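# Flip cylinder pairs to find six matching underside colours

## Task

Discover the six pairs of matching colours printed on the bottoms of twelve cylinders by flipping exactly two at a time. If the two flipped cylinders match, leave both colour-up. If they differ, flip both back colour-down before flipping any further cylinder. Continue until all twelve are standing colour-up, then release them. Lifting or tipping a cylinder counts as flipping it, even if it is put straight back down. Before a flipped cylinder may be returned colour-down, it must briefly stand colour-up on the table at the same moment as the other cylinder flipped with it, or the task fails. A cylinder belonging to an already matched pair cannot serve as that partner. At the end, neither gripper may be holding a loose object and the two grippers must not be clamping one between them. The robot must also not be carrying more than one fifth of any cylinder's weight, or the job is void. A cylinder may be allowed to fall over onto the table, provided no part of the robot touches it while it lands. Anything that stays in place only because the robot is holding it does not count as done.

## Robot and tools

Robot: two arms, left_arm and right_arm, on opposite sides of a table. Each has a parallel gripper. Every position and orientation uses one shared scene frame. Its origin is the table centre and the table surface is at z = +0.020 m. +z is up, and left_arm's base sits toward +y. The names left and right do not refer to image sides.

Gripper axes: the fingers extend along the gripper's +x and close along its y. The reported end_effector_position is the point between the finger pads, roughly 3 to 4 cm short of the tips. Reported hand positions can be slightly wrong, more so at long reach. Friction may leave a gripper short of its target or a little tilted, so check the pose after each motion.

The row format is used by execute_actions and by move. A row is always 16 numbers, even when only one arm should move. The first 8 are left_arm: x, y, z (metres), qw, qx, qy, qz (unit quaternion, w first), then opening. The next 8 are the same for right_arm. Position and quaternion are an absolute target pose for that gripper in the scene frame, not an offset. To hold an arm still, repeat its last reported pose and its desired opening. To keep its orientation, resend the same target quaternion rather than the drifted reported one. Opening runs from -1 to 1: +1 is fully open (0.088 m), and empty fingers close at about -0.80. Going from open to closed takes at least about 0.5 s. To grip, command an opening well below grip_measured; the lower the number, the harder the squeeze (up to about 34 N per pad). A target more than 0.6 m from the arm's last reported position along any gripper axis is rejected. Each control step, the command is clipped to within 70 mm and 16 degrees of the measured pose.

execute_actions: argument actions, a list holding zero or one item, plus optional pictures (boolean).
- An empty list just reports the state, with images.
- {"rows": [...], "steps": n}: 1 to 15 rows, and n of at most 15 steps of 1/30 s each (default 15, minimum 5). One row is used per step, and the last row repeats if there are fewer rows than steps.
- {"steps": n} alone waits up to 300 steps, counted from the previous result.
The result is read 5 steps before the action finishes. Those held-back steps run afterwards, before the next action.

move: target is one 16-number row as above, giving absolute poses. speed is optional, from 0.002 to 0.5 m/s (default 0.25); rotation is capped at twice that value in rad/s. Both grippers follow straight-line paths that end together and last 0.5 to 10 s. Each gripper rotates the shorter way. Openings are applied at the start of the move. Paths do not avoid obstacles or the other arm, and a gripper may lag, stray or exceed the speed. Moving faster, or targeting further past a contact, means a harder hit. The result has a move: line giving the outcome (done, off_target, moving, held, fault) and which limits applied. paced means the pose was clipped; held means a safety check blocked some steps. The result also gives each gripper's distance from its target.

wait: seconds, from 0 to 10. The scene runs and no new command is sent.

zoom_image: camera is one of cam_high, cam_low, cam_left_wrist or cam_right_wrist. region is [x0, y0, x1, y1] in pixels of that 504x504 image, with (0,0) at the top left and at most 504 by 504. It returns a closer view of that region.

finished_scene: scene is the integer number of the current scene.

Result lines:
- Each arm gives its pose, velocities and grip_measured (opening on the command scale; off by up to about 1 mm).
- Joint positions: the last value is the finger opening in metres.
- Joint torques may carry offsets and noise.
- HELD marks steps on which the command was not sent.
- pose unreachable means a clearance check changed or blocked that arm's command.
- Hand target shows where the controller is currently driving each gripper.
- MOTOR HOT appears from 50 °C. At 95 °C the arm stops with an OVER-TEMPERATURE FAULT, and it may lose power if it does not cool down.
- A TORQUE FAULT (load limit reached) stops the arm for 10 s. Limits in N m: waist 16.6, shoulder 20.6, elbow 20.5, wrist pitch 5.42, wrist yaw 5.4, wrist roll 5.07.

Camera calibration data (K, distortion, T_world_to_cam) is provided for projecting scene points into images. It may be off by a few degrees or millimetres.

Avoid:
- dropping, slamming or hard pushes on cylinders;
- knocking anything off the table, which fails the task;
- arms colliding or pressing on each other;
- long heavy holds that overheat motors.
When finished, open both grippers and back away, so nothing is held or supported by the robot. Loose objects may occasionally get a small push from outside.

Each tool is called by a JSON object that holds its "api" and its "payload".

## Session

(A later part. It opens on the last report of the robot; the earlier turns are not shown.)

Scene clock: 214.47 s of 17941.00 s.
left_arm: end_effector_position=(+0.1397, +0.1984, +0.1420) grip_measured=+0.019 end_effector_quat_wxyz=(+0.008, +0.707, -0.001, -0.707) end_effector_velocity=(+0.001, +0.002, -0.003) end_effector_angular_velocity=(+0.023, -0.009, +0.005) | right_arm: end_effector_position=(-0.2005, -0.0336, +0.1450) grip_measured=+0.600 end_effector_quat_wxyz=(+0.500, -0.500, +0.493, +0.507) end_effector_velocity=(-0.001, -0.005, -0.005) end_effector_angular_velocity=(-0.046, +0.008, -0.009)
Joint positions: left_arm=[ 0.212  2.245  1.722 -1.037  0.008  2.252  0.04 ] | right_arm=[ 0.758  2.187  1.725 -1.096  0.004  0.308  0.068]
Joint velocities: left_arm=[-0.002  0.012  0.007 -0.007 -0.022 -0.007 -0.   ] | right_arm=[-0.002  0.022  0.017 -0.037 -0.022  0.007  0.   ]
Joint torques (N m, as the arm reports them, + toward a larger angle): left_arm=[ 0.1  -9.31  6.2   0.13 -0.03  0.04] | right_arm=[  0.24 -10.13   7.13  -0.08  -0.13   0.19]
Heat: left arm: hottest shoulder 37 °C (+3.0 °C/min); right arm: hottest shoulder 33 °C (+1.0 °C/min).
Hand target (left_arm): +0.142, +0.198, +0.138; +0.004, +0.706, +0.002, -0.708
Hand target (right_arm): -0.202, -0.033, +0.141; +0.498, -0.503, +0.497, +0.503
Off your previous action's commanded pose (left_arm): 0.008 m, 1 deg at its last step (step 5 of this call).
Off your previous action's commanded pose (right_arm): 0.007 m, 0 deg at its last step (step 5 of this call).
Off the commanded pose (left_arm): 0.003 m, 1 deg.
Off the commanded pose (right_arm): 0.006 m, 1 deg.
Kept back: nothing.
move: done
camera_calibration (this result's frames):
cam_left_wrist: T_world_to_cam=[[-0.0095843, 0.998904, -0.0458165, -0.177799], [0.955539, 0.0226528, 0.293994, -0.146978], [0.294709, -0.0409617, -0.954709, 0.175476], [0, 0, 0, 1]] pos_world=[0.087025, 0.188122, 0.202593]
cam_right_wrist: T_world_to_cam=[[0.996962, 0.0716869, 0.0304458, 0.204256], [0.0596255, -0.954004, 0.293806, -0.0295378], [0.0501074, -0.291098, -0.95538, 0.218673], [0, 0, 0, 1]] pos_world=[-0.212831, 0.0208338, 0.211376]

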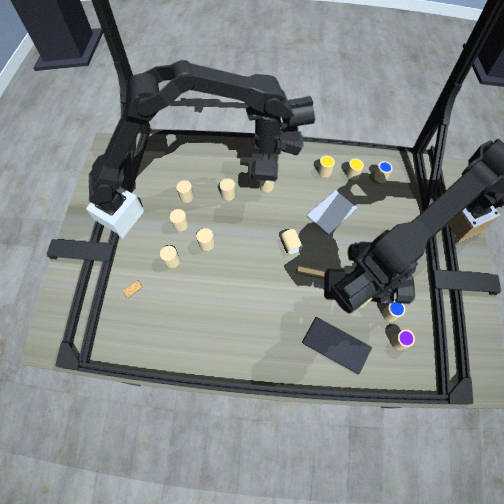

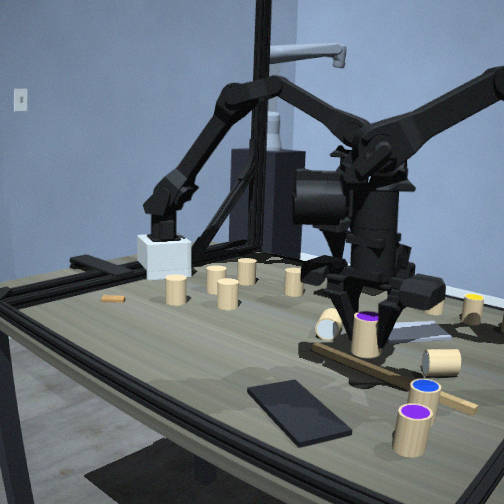

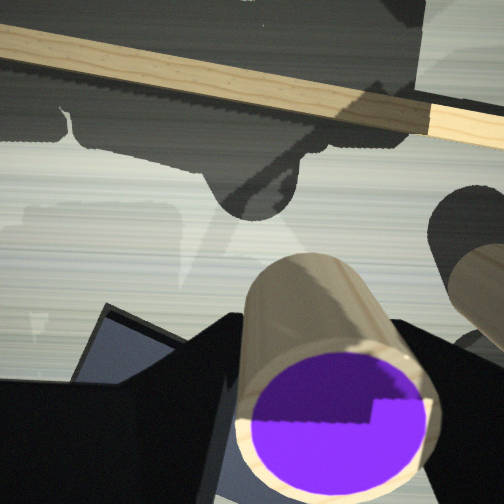

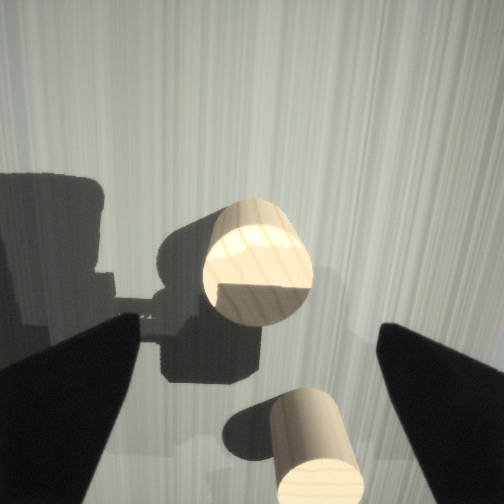

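{"api": "move", "payload": {"target": [0.128,0.20,0.066,0,0.707,0,-0.707,-0.4,-0.203,-0.036,0.07,0.5,-0.5,0.5,0.5,0.6], "speed": 0.13}}

{"api": "execute_actions", "payload": {"actions": [{"rows":[[0.128,0.20,0.067,0,0.707,0,-0.707,0.6,-0.203,-0.036,0.07,0.5,-0.5,0.5,0.5,0.6]],"steps":15}]}}

{"api": "move", "payload": {"target": [0.128,0.20,0.15,0,0.707,0,-0.707,0.6,-0.203,-0.036,0.07,0.5,-0.5,0.5,0.5,-0.4], "speed": 0.3}}

{"api": "execute_actions", "payload": {"actions": [{"rows":[[0.128,0.24,0.2,0,0.707,0,-0.707,0.6,-0.2,-0.06,0.17,0.5,-0.5,0.5,0.5,-0.4]],"steps":15}]}}

{"api": "move", "payload": {"target": [0.018,0.075,0.308,0.5,0.5,-0.5,-0.5,0.7,0.02,-0.03,0.301,0.707,0,0,0.707,-0.4], "speed": 0.45}}

{"api": "execute_actions", "payload": {"actions": [{"rows":[[0.02,0.012,0.309,0.5,0.5,-0.5,-0.5,0.7,0.02,-0.03,0.301,0.707,0,0,0.707,-0.4]],"steps":15}]}}

{"api": "execute_actions", "payload": {"actions": [{"rows":[[0.02,0.012,0.309,0.5,0.5,-0.5,-0.5,-0.4,0.02,-0.03,0.301,0.707,0,0,0.707,-0.4]],"steps":13}]}}

{"api": "execute_actions", "payload": {"actions": [{"rows":[[0.02,0.012,0.309,0.5,0.5,-0.5,-0.5,-0.4,0.02,-0.03,0.301,0.707,0,0,0.707,0.6]],"steps":6}]}}

{"api": "execute_actions", "payload": {"actions": [{"rows":[[0.02,0.04,0.309,0.5,0.5,-0.5,-0.5,-0.4,0.02,-0.06,0.3,0.707,0,0,0.707,0.6]],"steps":8}]}}

Scene clock: 216.00 s of 17941.00 s.
left_arm: end_effector_position=(+0.1318, +0.1964, +0.0757) grip_measured=+0.017 end_effector_quat_wxyz=(+0.007, +0.712, -0.007, -0.703) end_effector_velocity=(+0.000, +0.003, +0.000) end_effector_angular_velocity=(+0.010, -0.001, +0.010) | right_arm: end_effector_position=(-0.2023, -0.0328, +0.0782) grip_measured=+0.600 end_effector_quat_wxyz=(+0.503, -0.495, +0.495, +0.506) end_effector_velocity=(-0.001, -0.003, -0.002) end_effector_angular_velocity=(-0.014, +0.003, +0.025)
Joint positions: left_arm=[ 0.192  2.324  1.573 -0.796  0.003  2.243  0.04 ] | right_arm=[ 0.761  2.274  1.591 -0.869  0.003  0.322  0.068]
Joint velocities: left_arm=[ 0.002 -0.002 -0.002 -0.007 -0.007 -0.007  0.   ] | right_arm=[ 0.002  0.002 -0.002 -0.007 -0.007 -0.022 -0.   ]
Joint torques (N m, as the arm reports them, + toward a larger angle): left_arm=[-0.34 -9.41  3.64  0.55 -0.06 -0.04] | right_arm=[  0.28 -10.41   4.31   0.32  -0.12   0.19]
Heat: left arm: hottest shoulder 37 °C (+3.0 °C/min); right arm: hottest shoulder 33 °C (+1.0 °C/min).
Hand target (left_arm): +0.128, +0.200, +0.066; +0.000, +0.707, +0.000, -0.707
Hand target (right_arm): -0.203, -0.037, +0.070; +0.500, -0.500, +0.500, +0.500
Off the commanded pose (left_arm): 0.011 m, 1 deg.
Off the commanded pose (right_arm): 0.009 m, 1 deg.
Kept back: nothing.
move: off_target (left_arm, right_arm)
camera_calibration (this result's frames):
cam_left_wrist: T_world_to_cam=[[0.00123335, 0.998569, -0.0534615, -0.179666], [0.952027, 0.0151873, 0.305636, -0.118833], [0.306011, -0.0512738, -0.950646, 0.114578], [0, 0, 0, 1]] pos_world=[0.0782922, 0.187089, 0.135637]
cam_right_wrist: T_world_to_cam=[[0.997783, 0.0605269, 0.0276541, 0.208052], [0.049992, -0.956076, 0.288825, -0.0106796], [0.0439211, -0.286803, -0.956982, 0.154225], [0, 0, 0, 1]] pos_world=[-0.213831, 0.0214288, 0.144922]

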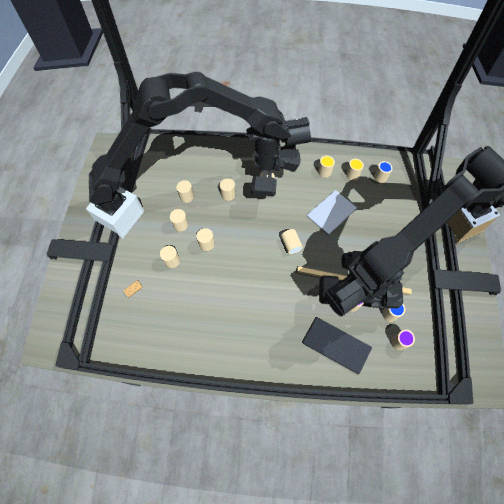

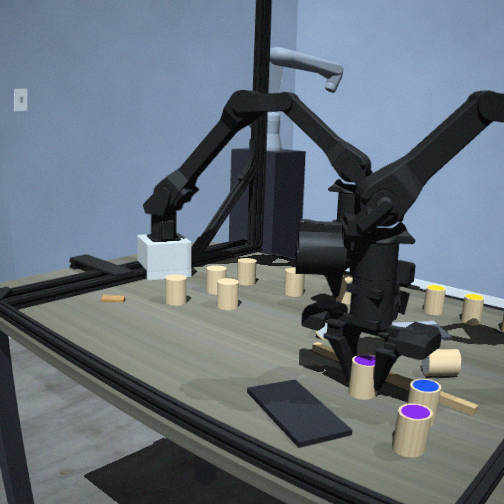

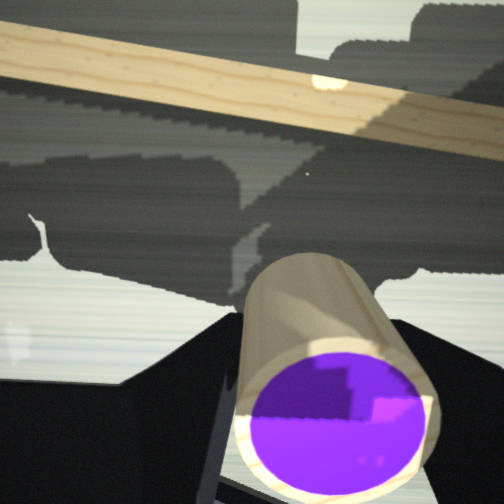

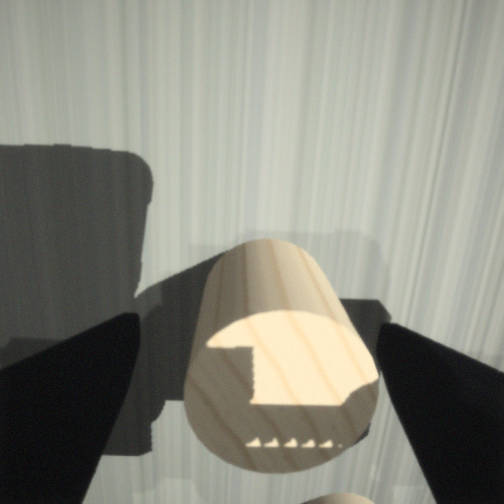

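Scene clock: 216.33 s of 17941.00 s.
left_arm: end_effector_position=(+0.1318, +0.1964, +0.0757) grip_measured=+0.543 end_effector_quat_wxyz=(+0.007, +0.712, -0.007, -0.703) end_effector_velocity=(-0.004, +0.005, -0.001) end_effector_angular_velocity=(+0.025, +0.011, +0.005) | right_arm: end_effector_position=(-0.2024, -0.0329, +0.0776) grip_measured=+0.600 end_effector_quat_wxyz=(+0.503, -0.495, +0.496, +0.506) end_effector_velocity=(+0.001, -0.003, -0.002) end_effector_angular_velocity=(-0.014, +0.003, +0.005)
Joint positions: left_arm=[ 0.192  2.324  1.573 -0.796  0.003  2.243  0.066] | right_arm=[ 0.761  2.275  1.591 -0.869  0.002  0.322  0.068]
Joint velocities: left_arm=[-0.002 -0.002 -0.007 -0.022 -0.007 -0.007  0.021] | right_arm=[-0.002  0.002 -0.002 -0.007 -0.007 -0.007 -0.001]
Joint torques (N m, as the arm reports them, + toward a larger angle): left_arm=[-0.16 -9.77  4.11  0.41 -0.09 -0.1 ] | right_arm=[  0.27 -10.26   4.84   0.28  -0.12   0.18]
Heat: left arm: hottest shoulder 37 °C (+3.0 °C/min); right arm: hottest shoulder 33 °C (+1.0 °C/min).
Steps of this call (steps 1 to 10: the first 10 steps of this action). Readings (end_effector_position):
1: left_arm (+0.1318, +0.1964, +0.0757) | right_arm (-0.2024, -0.0326, +0.0781)
2: left_arm (+0.1318, +0.1964, +0.0757) | right_arm (-0.2024, -0.0327, +0.0781)
4: left_arm (+0.1318, +0.1964, +0.0757) | right_arm (-0.2023, -0.0328, +0.0779)
8: left_arm (+0.1318, +0.1963, +0.0757) | right_arm (-0.2024, -0.0329, +0.0776)
10: the state above

Scene clock: 217.63 s of 17941.00 s.
left_arm: end_effector_position=(+0.1268, +0.2027, +0.1441) grip_measured=+0.600 end_effector_quat_wxyz=(-0.003, +0.703, +0.003, -0.711) end_effector_velocity=(-0.003, +0.001, +0.003) end_effector_angular_velocity=(+0.005, +0.013, +0.005) | right_arm: end_effector_position=(-0.2021, -0.0329, +0.0774) grip_measured=+0.022 end_effector_quat_wxyz=(+0.503, -0.496, +0.495, +0.505) end_effector_velocity=(+0.001, -0.004, +0.002) end_effector_angular_velocity=(-0.019, +0.002, -0.010)
Joint positions: left_arm=[ 0.192  2.219  1.686 -1.053  0.003  2.243  0.068] | right_arm=[ 0.761  2.276  1.591 -0.869  0.004  0.322  0.04 ]
Joint velocities: left_arm=[-0.002 -0.002  0.007 -0.022  0.007 -0.007 -0.   ] | right_arm=[-0.002 -0.007 -0.002 -0.022 -0.007  0.007 -0.   ]
Joint torques (N m, as the arm reports them, + toward a larger angle): left_arm=[ -0.26 -12.57   6.5    0.07  -0.03  -0.09] | right_arm=[  0.27 -10.27   4.86   0.31  -0.14   0.18]
Heat: left arm: hottest shoulder 37 °C (+3.0 °C/min); right arm: hottest shoulder 34 °C (+2.0 °C/min).
Hand target (left_arm): +0.128, +0.200, +0.150; +0.000, +0.707, +0.000, -0.707
Hand target (right_arm): -0.203, -0.036, +0.070; +0.500, -0.500, +0.500, +0.500
Off your previous action's commanded pose (left_arm): 0.010 m, 1 deg at its last step (step 5 of this call).
Off your previous action's commanded pose (right_arm): 0.008 m, 1 deg at its last step (step 5 of this call).
Off the commanded pose (left_arm): 0.007 m, 1 deg.
Off the commanded pose (right_arm): 0.008 m, 1 deg.
Kept back: nothing.
move: done
camera_calibration (this result's frames):
cam_left_wrist: T_world_to_cam=[[0.000317945, 0.99972, -0.0236428, -0.186742], [0.959019, 0.00639417, 0.28327, -0.13093], [0.283342, -0.022764, -0.958749, 0.179762], [0, 0, 0, 1]] pos_world=[0.07469, 0.191619, 0.205021]
cam_right_wrist: T_world_to_cam=[[0.99776, 0.0601669, 0.0292493, 0.207705], [0.0491195, -0.955678, 0.290289, -0.0109103], [0.0454186, -0.288202, -0.956492, 0.15365], [0, 0, 0, 1]] pos_world=[-0.213682, 0.0213584, 0.144056]

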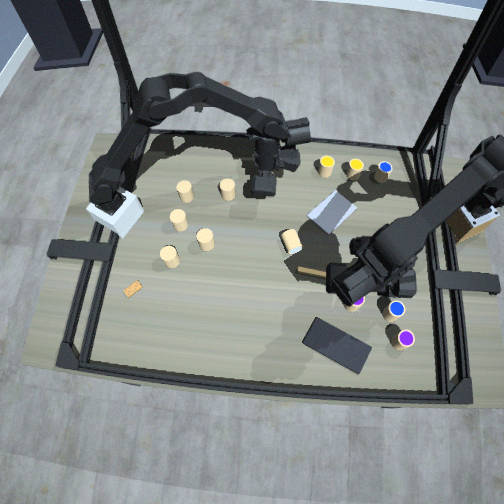

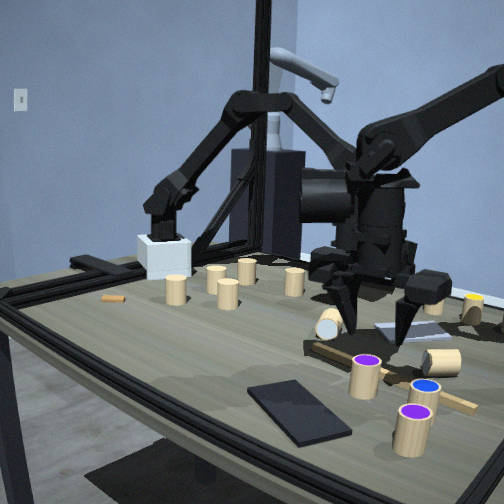

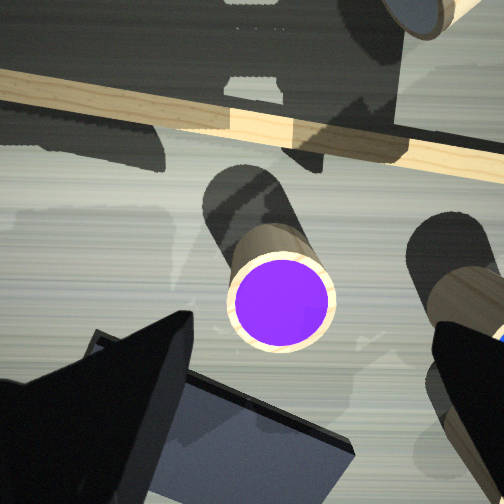

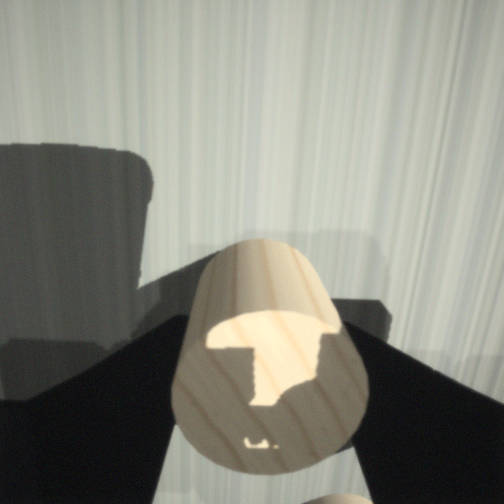

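Scene clock: 217.97 s of 17941.00 s.
left_arm: end_effector_position=(+0.1308, +0.2359, +0.1985) grip_measured=+0.600 end_effector_quat_wxyz=(+0.006, +0.709, -0.001, -0.705) end_effector_velocity=(-0.014, +0.013, +0.004) end_effector_angular_velocity=(+0.038, +0.063, -0.034) | right_arm: end_effector_position=(-0.2000, -0.0549, +0.1625) grip_measured=+0.022 end_effector_quat_wxyz=(+0.502, -0.497, +0.496, +0.505) end_effector_velocity=(+0.001, -0.017, +0.111) end_effector_angular_velocity=(+0.036, +0.036, -0.019)
Joint positions: left_arm=[ 0.252  2.058  1.654 -1.156  0.001  2.295  0.068] | right_arm=[ 0.773  2.092  1.647 -1.113  0.002  0.333  0.04 ]
Joint velocities: left_arm=[ 0.002 -0.017 -0.007 -0.081  0.022  0.037 -0.   ] | right_arm=[ 0.002 -0.193  0.154 -0.3   -0.022  0.022 -0.   ]
Joint torques (N m, as the arm reports them, + toward a larger angle): left_arm=[ -0.2  -11.15   4.58   0.08  -0.02   0.12] | right_arm=[  0.16 -10.43   5.63  -0.18  -0.1    0.2 ]
Heat: left arm: hottest shoulder 37 °C (+3.0 °C/min); right arm: hottest shoulder 34 °C (+2.0 °C/min).
Steps of this call (steps 1 to 10: the first 10 steps of this action). Readings (end_effector_position):
1: left_arm (+0.1263, +0.2046, +0.1497) | right_arm (-0.2015, -0.0354, +0.0825)
2: left_arm (+0.1233, +0.2124, +0.1544) | right_arm (-0.1990, -0.0439, +0.0884)
4: left_arm (+0.1237, +0.2244, +0.1699) | right_arm (-0.1972, -0.0537, +0.1071)
8: left_arm (+0.1308, +0.2343, +0.1958) | right_arm (-0.1995, -0.0550, +0.1508)
10: the state above

Scene clock: 220.73 s of 17941.00 s.
left_arm: end_effector_position=(+0.0176, +0.0767, +0.3207) grip_measured=+0.700 end_effector_quat_wxyz=(+0.498, +0.498, -0.510, -0.494) end_effector_velocity=(-0.002, -0.001, -0.005) end_effector_angular_velocity=(+0.007, +0.025, -0.000) | right_arm: end_effector_position=(+0.0186, -0.0282, +0.3064) grip_measured=+0.022 end_effector_quat_wxyz=(+0.711, +0.001, -0.007, +0.703) end_effector_velocity=(+0.002, -0.001, -0.004) end_effector_angular_velocity=(-0.007, -0.005, -0.000)
Joint positions: left_arm=[-0.015  1.8    0.848  0.97   0.473  1.579  0.073] | right_arm=[ 0.115  1.526  0.585  0.952 -0.311 -0.005  0.04 ]
Joint velocities: left_arm=[-0.007  0.007 -0.007  0.007 -0.007 -0.022 -0.   ] | right_arm=[-0.007  0.007 -0.007  0.007 -0.007 -0.007  0.   ]
Joint torques (N m, as the arm reports them, + toward a larger angle): left_arm=[-0.12 -6.78  4.65  1.74 -0.19 -0.12] | right_arm=[-0.36 -5.95  4.99  1.61 -0.13  0.19]
Heat: left arm: hottest shoulder 37 °C (+3.0 °C/min); right arm: hottest shoulder 34 °C (+2.0 °C/min).
Hand target (left_arm): +0.016, +0.077, +0.310; +0.496, +0.499, -0.502, -0.503
Hand target (right_arm): +0.019, -0.029, +0.300; +0.711, +0.000, +0.001, +0.703
Off your previous action's commanded pose (left_arm): 0.004 m, 0 deg at its last step (step 5 of this call).
Off your previous action's commanded pose (right_arm): 0.005 m, 0 deg at its last step (step 5 of this call).
Off the commanded pose (left_arm): 0.013 m, 1 deg.
Off the commanded pose (right_arm): 0.006 m, 1 deg.
Kept back: nothing.
move: off_target (left_arm)
camera_calibration (this result's frames):
cam_left_wrist: T_world_to_cam=[[0.0164517, -0.0502184, -0.998603, 0.336422], [0.958425, 0.285343, 0.00144027, -0.00641416], [0.284872, -0.957109, 0.052825, 0.12435], [0, 0, 0, 1]] pos_world=[-0.034811, 0.137741, 0.329392]
cam_right_wrist: T_world_to_cam=[[0.99693, -0.0409119, 0.0667518, -0.0338211], [0.0516233, -0.297502, -0.953325, 0.315855], [0.058861, 0.953844, -0.294476, 0.195948], [0, 0, 0, 1]] pos_world=[0.00587817, -0.0943206, 0.361072]

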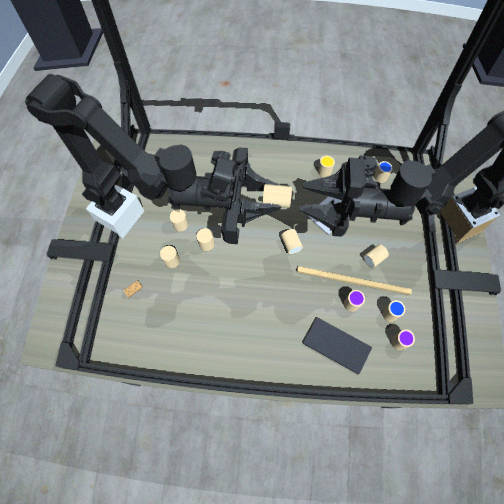

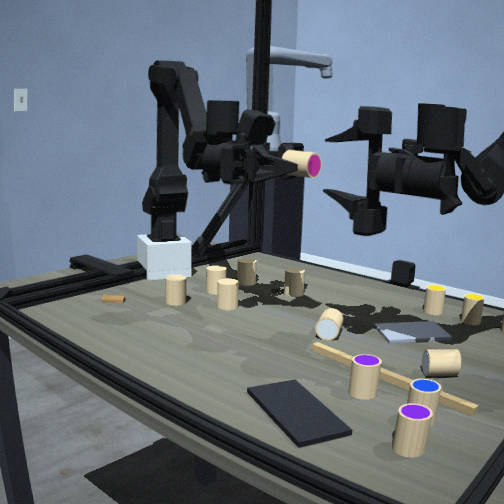

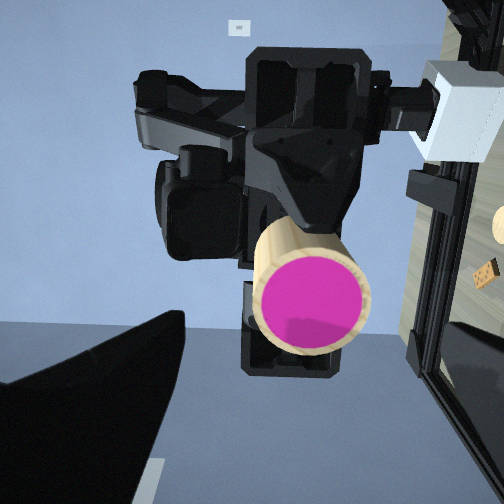

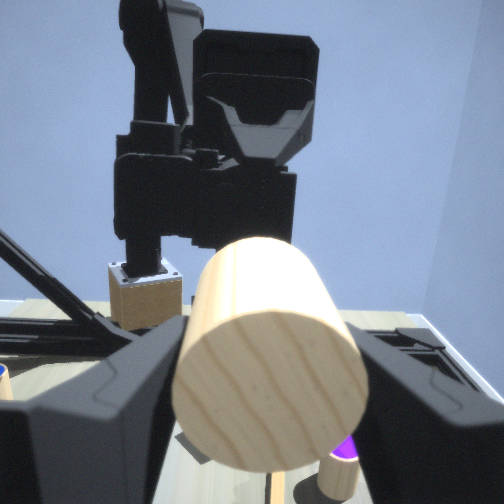

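Scene clock: 221.07 s of 17941.00 s.
left_arm: end_effector_position=(+0.0164, +0.0209, +0.3100) grip_measured=+0.700 end_effector_quat_wxyz=(+0.498, +0.499, -0.503, -0.500) end_effector_velocity=(+0.025, -0.047, +0.027) end_effector_angular_velocity=(-0.061, -0.018, +0.059) | right_arm: end_effector_position=(+0.0195, -0.0291, +0.3064) grip_measured=+0.022 end_effector_quat_wxyz=(+0.707, +0.001, -0.007, +0.707) end_effector_velocity=(-0.005, -0.001, -0.002) end_effector_angular_velocity=(-0.007, -0.005, +0.034)
Joint positions: left_arm=[-0.083  1.975  1.061  0.916  0.402  1.574  0.073] | right_arm=[ 0.106  1.526  0.585  0.953 -0.33  -0.005  0.04 ]
Joint velocities: left_arm=[-0.007  0.12   0.252 -0.066 -0.066 -0.007 -0.   ] | right_arm=[-0.002 -0.002 -0.002 -0.007 -0.037 -0.007  0.   ]
Joint torques (N m, as the arm reports them, + toward a larger angle): left_arm=[ 0.09 -8.84  6.92  1.51 -0.11 -0.16] | right_arm=[-0.32 -6.12  4.98  1.6  -0.11  0.19]
Heat: left arm: hottest shoulder 37 °C (+3.0 °C/min); right arm: hottest shoulder 34 °C (+1.0 °C/min).
Steps of this call (steps 1 to 10: the first 10 steps of this action). Readings (end_effector_position):
1: left_arm (+0.0194, +0.0717, +0.3190) | right_arm (+0.0184, -0.0283, +0.3065)
2: left_arm (+0.0201, +0.0623, +0.3191) | right_arm (+0.0185, -0.0285, +0.3063)
4: left_arm (+0.0181, +0.0439, +0.3155) | right_arm (+0.0193, -0.0288, +0.3063)
8: left_arm (+0.0148, +0.0248, +0.3091) | right_arm (+0.0194, -0.0290, +0.3064)
10: the state above

Scene clock: 221.50 s of 17941.00 s.
left_arm: end_effector_position=(+0.0195, +0.0150, +0.3162) grip_measured=+0.020 end_effector_quat_wxyz=(+0.501, +0.498, -0.506, -0.495) end_effector_velocity=(-0.000, -0.001, +0.001) end_effector_angular_velocity=(+0.002, +0.023, +0.014) | right_arm: end_effector_position=(+0.0197, -0.0298, +0.3031) grip_measured=+0.022 end_effector_quat_wxyz=(+0.707, -0.001, -0.003, +0.707) end_effector_velocity=(+0.001, -0.002, -0.004) end_effector_angular_velocity=(-0.012, -0.003, -0.000)
Joint positions: left_arm=[-0.083  1.987  1.096  0.907  0.397  1.573  0.04 ] | right_arm=[ 0.104  1.529  0.579  0.953 -0.332 -0.004  0.04 ]
Joint velocities: left_arm=[-0.007 -0.002  0.002 -0.007 -0.022 -0.022 -0.   ] | right_arm=[-0.007 -0.002 -0.007 -0.007 -0.007 -0.007  0.001]
Joint torques (N m, as the arm reports them, + toward a larger angle): left_arm=[ 0.01 -8.26  6.35  1.37 -0.2  -0.11] | right_arm=[-0.16 -6.48  5.78  1.57 -0.1   0.14]
Heat: left arm: hottest shoulder 37 °C (+3.0 °C/min); right arm: hottest shoulder 34 °C (+1.0 °C/min).
Off your previous action's commanded pose (left_arm): 0.007 m, 1 deg at its last step (step 5 of this call).
Off your previous action's commanded pose (right_arm): 0.005 m, 1 deg at its last step (step 5 of this call).
Steps of this call (steps 1 to 5: the last 5 steps of your previous action; steps 6 to 13: the first 8 steps of this action). Readings (end_effector_position):
6: left_arm (+0.0188, +0.0164, +0.3141) | right_arm (+0.0195, -0.0291, +0.3063)
7: left_arm (+0.0190, +0.0162, +0.3140) | right_arm (+0.0194, -0.0291, +0.3063)
9: left_arm (+0.0192, +0.0158, +0.3146) | right_arm (+0.0194, -0.0292, +0.3056)
13: the state above

Scene clock: 221.70 s of 17941.00 s.
left_arm: end_effector_position=(+0.0196, +0.0150, +0.3164) grip_measured=+0.020 end_effector_quat_wxyz=(+0.501, +0.498, -0.506, -0.494) end_effector_velocity=(-0.002, +0.001, +0.002) end_effector_angular_velocity=(-0.007, +0.004, -0.020) | right_arm: end_effector_position=(+0.0197, -0.0298, +0.3031) grip_measured=+0.022 end_effector_quat_wxyz=(+0.707, -0.001, -0.003, +0.707) end_effector_velocity=(+0.004, -0.002, -0.000) end_effector_angular_velocity=(+0.002, -0.008, -0.015)
Joint positions: left_arm=[-0.083  1.987  1.096  0.907  0.397  1.573  0.04 ] | right_arm=[ 0.104  1.529  0.579  0.953 -0.332 -0.004  0.04 ]
Joint velocities: left_arm=[ 0.002 -0.002 -0.002  0.007  0.022 -0.007 -0.   ] | right_arm=[-0.007 -0.002 -0.007  0.007  0.007 -0.007 -0.   ]
Joint torques (N m, as the arm reports them, + toward a larger angle): left_arm=[-0.23 -8.23  6.54  1.39 -0.15 -0.09] | right_arm=[-0.17 -6.45  5.75  1.58 -0.1   0.14]
Heat: left arm: hottest shoulder 37 °C (+3.0 °C/min); right arm: hottest shoulder 34 °C (+1.0 °C/min).
Off your previous action's commanded pose (left_arm): 0.008 m, 1 deg at its last step (step 5 of this call).
Off your previous action's commanded pose (right_arm): 0.002 m, 0 deg at its last step (step 5 of this call).
Steps of this call (steps 1 to 5: the last 5 steps of your previous action; step 6: the first step of this action). Readings (end_effector_position):
6: the state above

Scene clock: 221.97 s of 17941.00 s.
left_arm: end_effector_position=(+0.0189, +0.0234, +0.3074) grip_measured=+0.020 end_effector_quat_wxyz=(+0.498, +0.500, -0.500, -0.501) end_effector_velocity=(+0.007, +0.111, -0.067) end_effector_angular_velocity=(+0.150, +0.087, +0.015) | right_arm: end_effector_position=(+0.0198, -0.0426, +0.3007) grip_measured=+0.536 end_effector_quat_wxyz=(+0.707, -0.001, -0.002, +0.708) end_effector_velocity=(+0.006, -0.139, -0.017) end_effector_angular_velocity=(-0.012, -0.003, -0.024)
Joint positions: left_arm=[-0.075  1.975  1.052  0.919  0.407  1.573  0.04 ] | right_arm=[ 0.086  1.487  0.532  0.956 -0.352 -0.004  0.065]
Joint velocities: left_arm=[ 0.125 -0.222 -0.51   0.125  0.11  -0.022 -0.   ] | right_arm=[-0.193 -0.481 -0.501  0.007 -0.168 -0.007  0.013]
Joint torques (N m, as the arm reports them, + toward a larger angle): left_arm=[  0.21 -12.3    4.98   1.84   0.02  -0.14] | right_arm=[-0.19 -7.46  5.56  1.36 -0.12  0.15]
Heat: left arm: hottest shoulder 37 °C (+3.0 °C/min); right arm: hottest shoulder 34 °C (+1.0 °C/min).
Off your previous action's commanded pose (left_arm): 0.005 m, 1 deg at its last step (step 5 of this call).
Off your previous action's commanded pose (right_arm): 0.003 m, 0 deg at its last step (step 5 of this call).
Steps of this call (steps 1 to 5: the last 5 steps of your previous action; steps 6 to 8: the first 3 steps of this action). Readings (end_effector_position):
6: left_arm (+0.0194, +0.0163, +0.3118) | right_arm (+0.0192, -0.0327, +0.3031)
7: left_arm (+0.0190, +0.0197, +0.3098) | right_arm (+0.0194, -0.0375, +0.3017)
8: the state above

{"api": "move", "payload": {"target": [0.105,0.105,0.14,0,0.707,0,-0.707,-0.4,-0.055,-0.255,0.14,0.5,-0.5,0.5,0.5,0.6], "speed": 0.45}}

Scene clock: 224.87 s of 17941.00 s.
left_arm: end_effector_position=(+0.1053, +0.1038, +0.1438) grip_measured=+0.017 end_effector_quat_wxyz=(+0.010, +0.707, -0.001, -0.708) end_effector_velocity=(+0.003, +0.005, -0.005) end_effector_angular_velocity=(+0.038, -0.003, +0.025) | right_arm: end_effector_position=(-0.0547, -0.2576, +0.1413) grip_measured=+0.600 end_effector_quat_wxyz=(+0.496, -0.501, +0.497, +0.505) end_effector_velocity=(+0.001, -0.001, +0.000) end_effector_angular_velocity=(-0.008, -0.007, +0.010)
Joint positions: left_arm=[ 0.033  2.514  2.205 -1.249  0.009  2.071  0.04 ] | right_arm=[ 0.357  1.273  0.643 -0.938 -0.006 -0.093  0.068]
Joint velocities: left_arm=[ 0.002  0.027  0.032 -0.037 -0.022 -0.022  0.   ] | right_arm=[ 0.002  0.002  0.002 -0.007  0.007 -0.007 -0.   ]
Joint torques (N m, as the arm reports them, + toward a larger angle): left_arm=[  0.   -11.37   6.51   0.08  -0.11   0.13] | right_arm=[ 0.28 -3.31  6.57 -0.07  0.02  0.19]
Heat: left arm: hottest shoulder 38 °C (+4.0 °C/min); right arm: hottest shoulder 34 °C (+2.0 °C/min).
Hand target (left_arm): +0.106, +0.103, +0.138; +0.004, +0.706, +0.002, -0.709
Hand target (right_arm): -0.055, -0.257, +0.142; +0.496, -0.502, +0.498, +0.503
Off your previous action's commanded pose (left_arm): 0.009 m, 1 deg at its last step (step 5 of this call).
Off your previous action's commanded pose (right_arm): 0.007 m, 1 deg at its last step (step 5 of this call).
Off the commanded pose (left_arm): 0.004 m, 1 deg.
Off the commanded pose (right_arm): 0.003 m, 1 deg.
Kept back: nothing.
move: done
camera_calibration (this result's frames):
cam_left_wrist: T_world_to_cam=[[-0.0115515, 0.998753, -0.048576, -0.0829175], [0.956068, 0.0252623, 0.292053, -0.112479], [0.292916, -0.0430683, -0.955168, 0.18391], [0, 0, 0, 1]] pos_world=[0.0527096, 0.0935763, 0.204487]
cam_right_wrist: T_world_to_cam=[[0.997158, 0.0712945, 0.0243719, 0.0758125], [0.0605571, -0.95082, 0.303766, -0.251427], [0.0448301, -0.301426, -0.952435, 0.139307], [0, 0, 0, 1]] pos_world=[-0.0666165, -0.202476, 0.207208]

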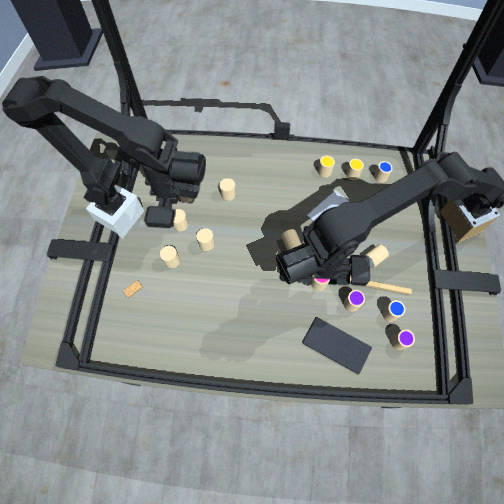

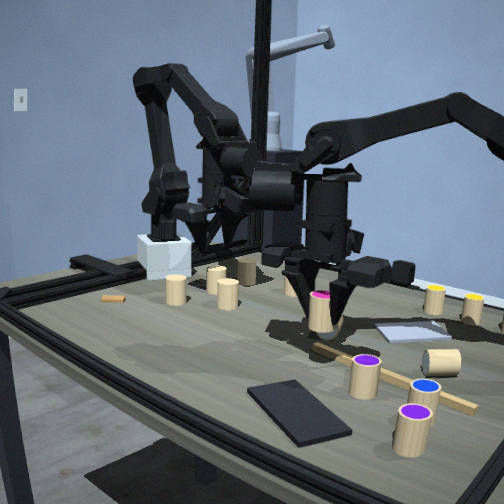

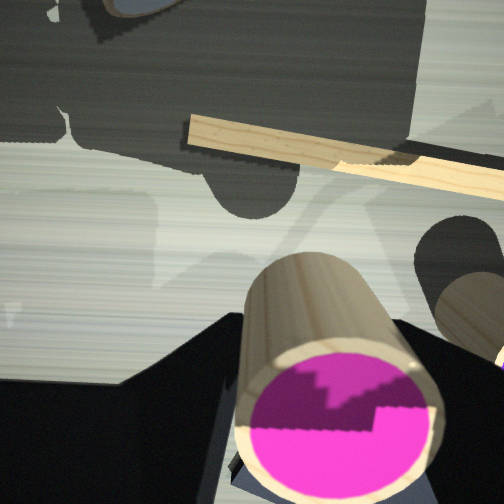

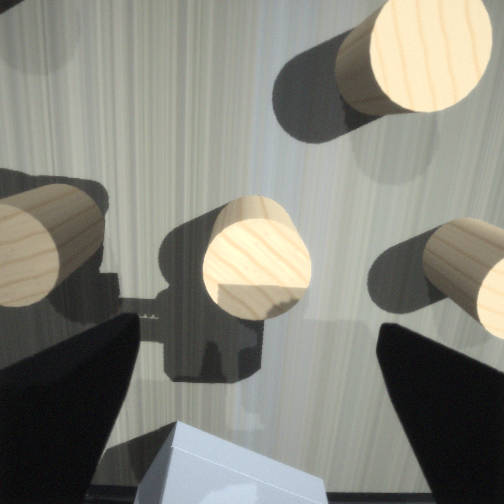

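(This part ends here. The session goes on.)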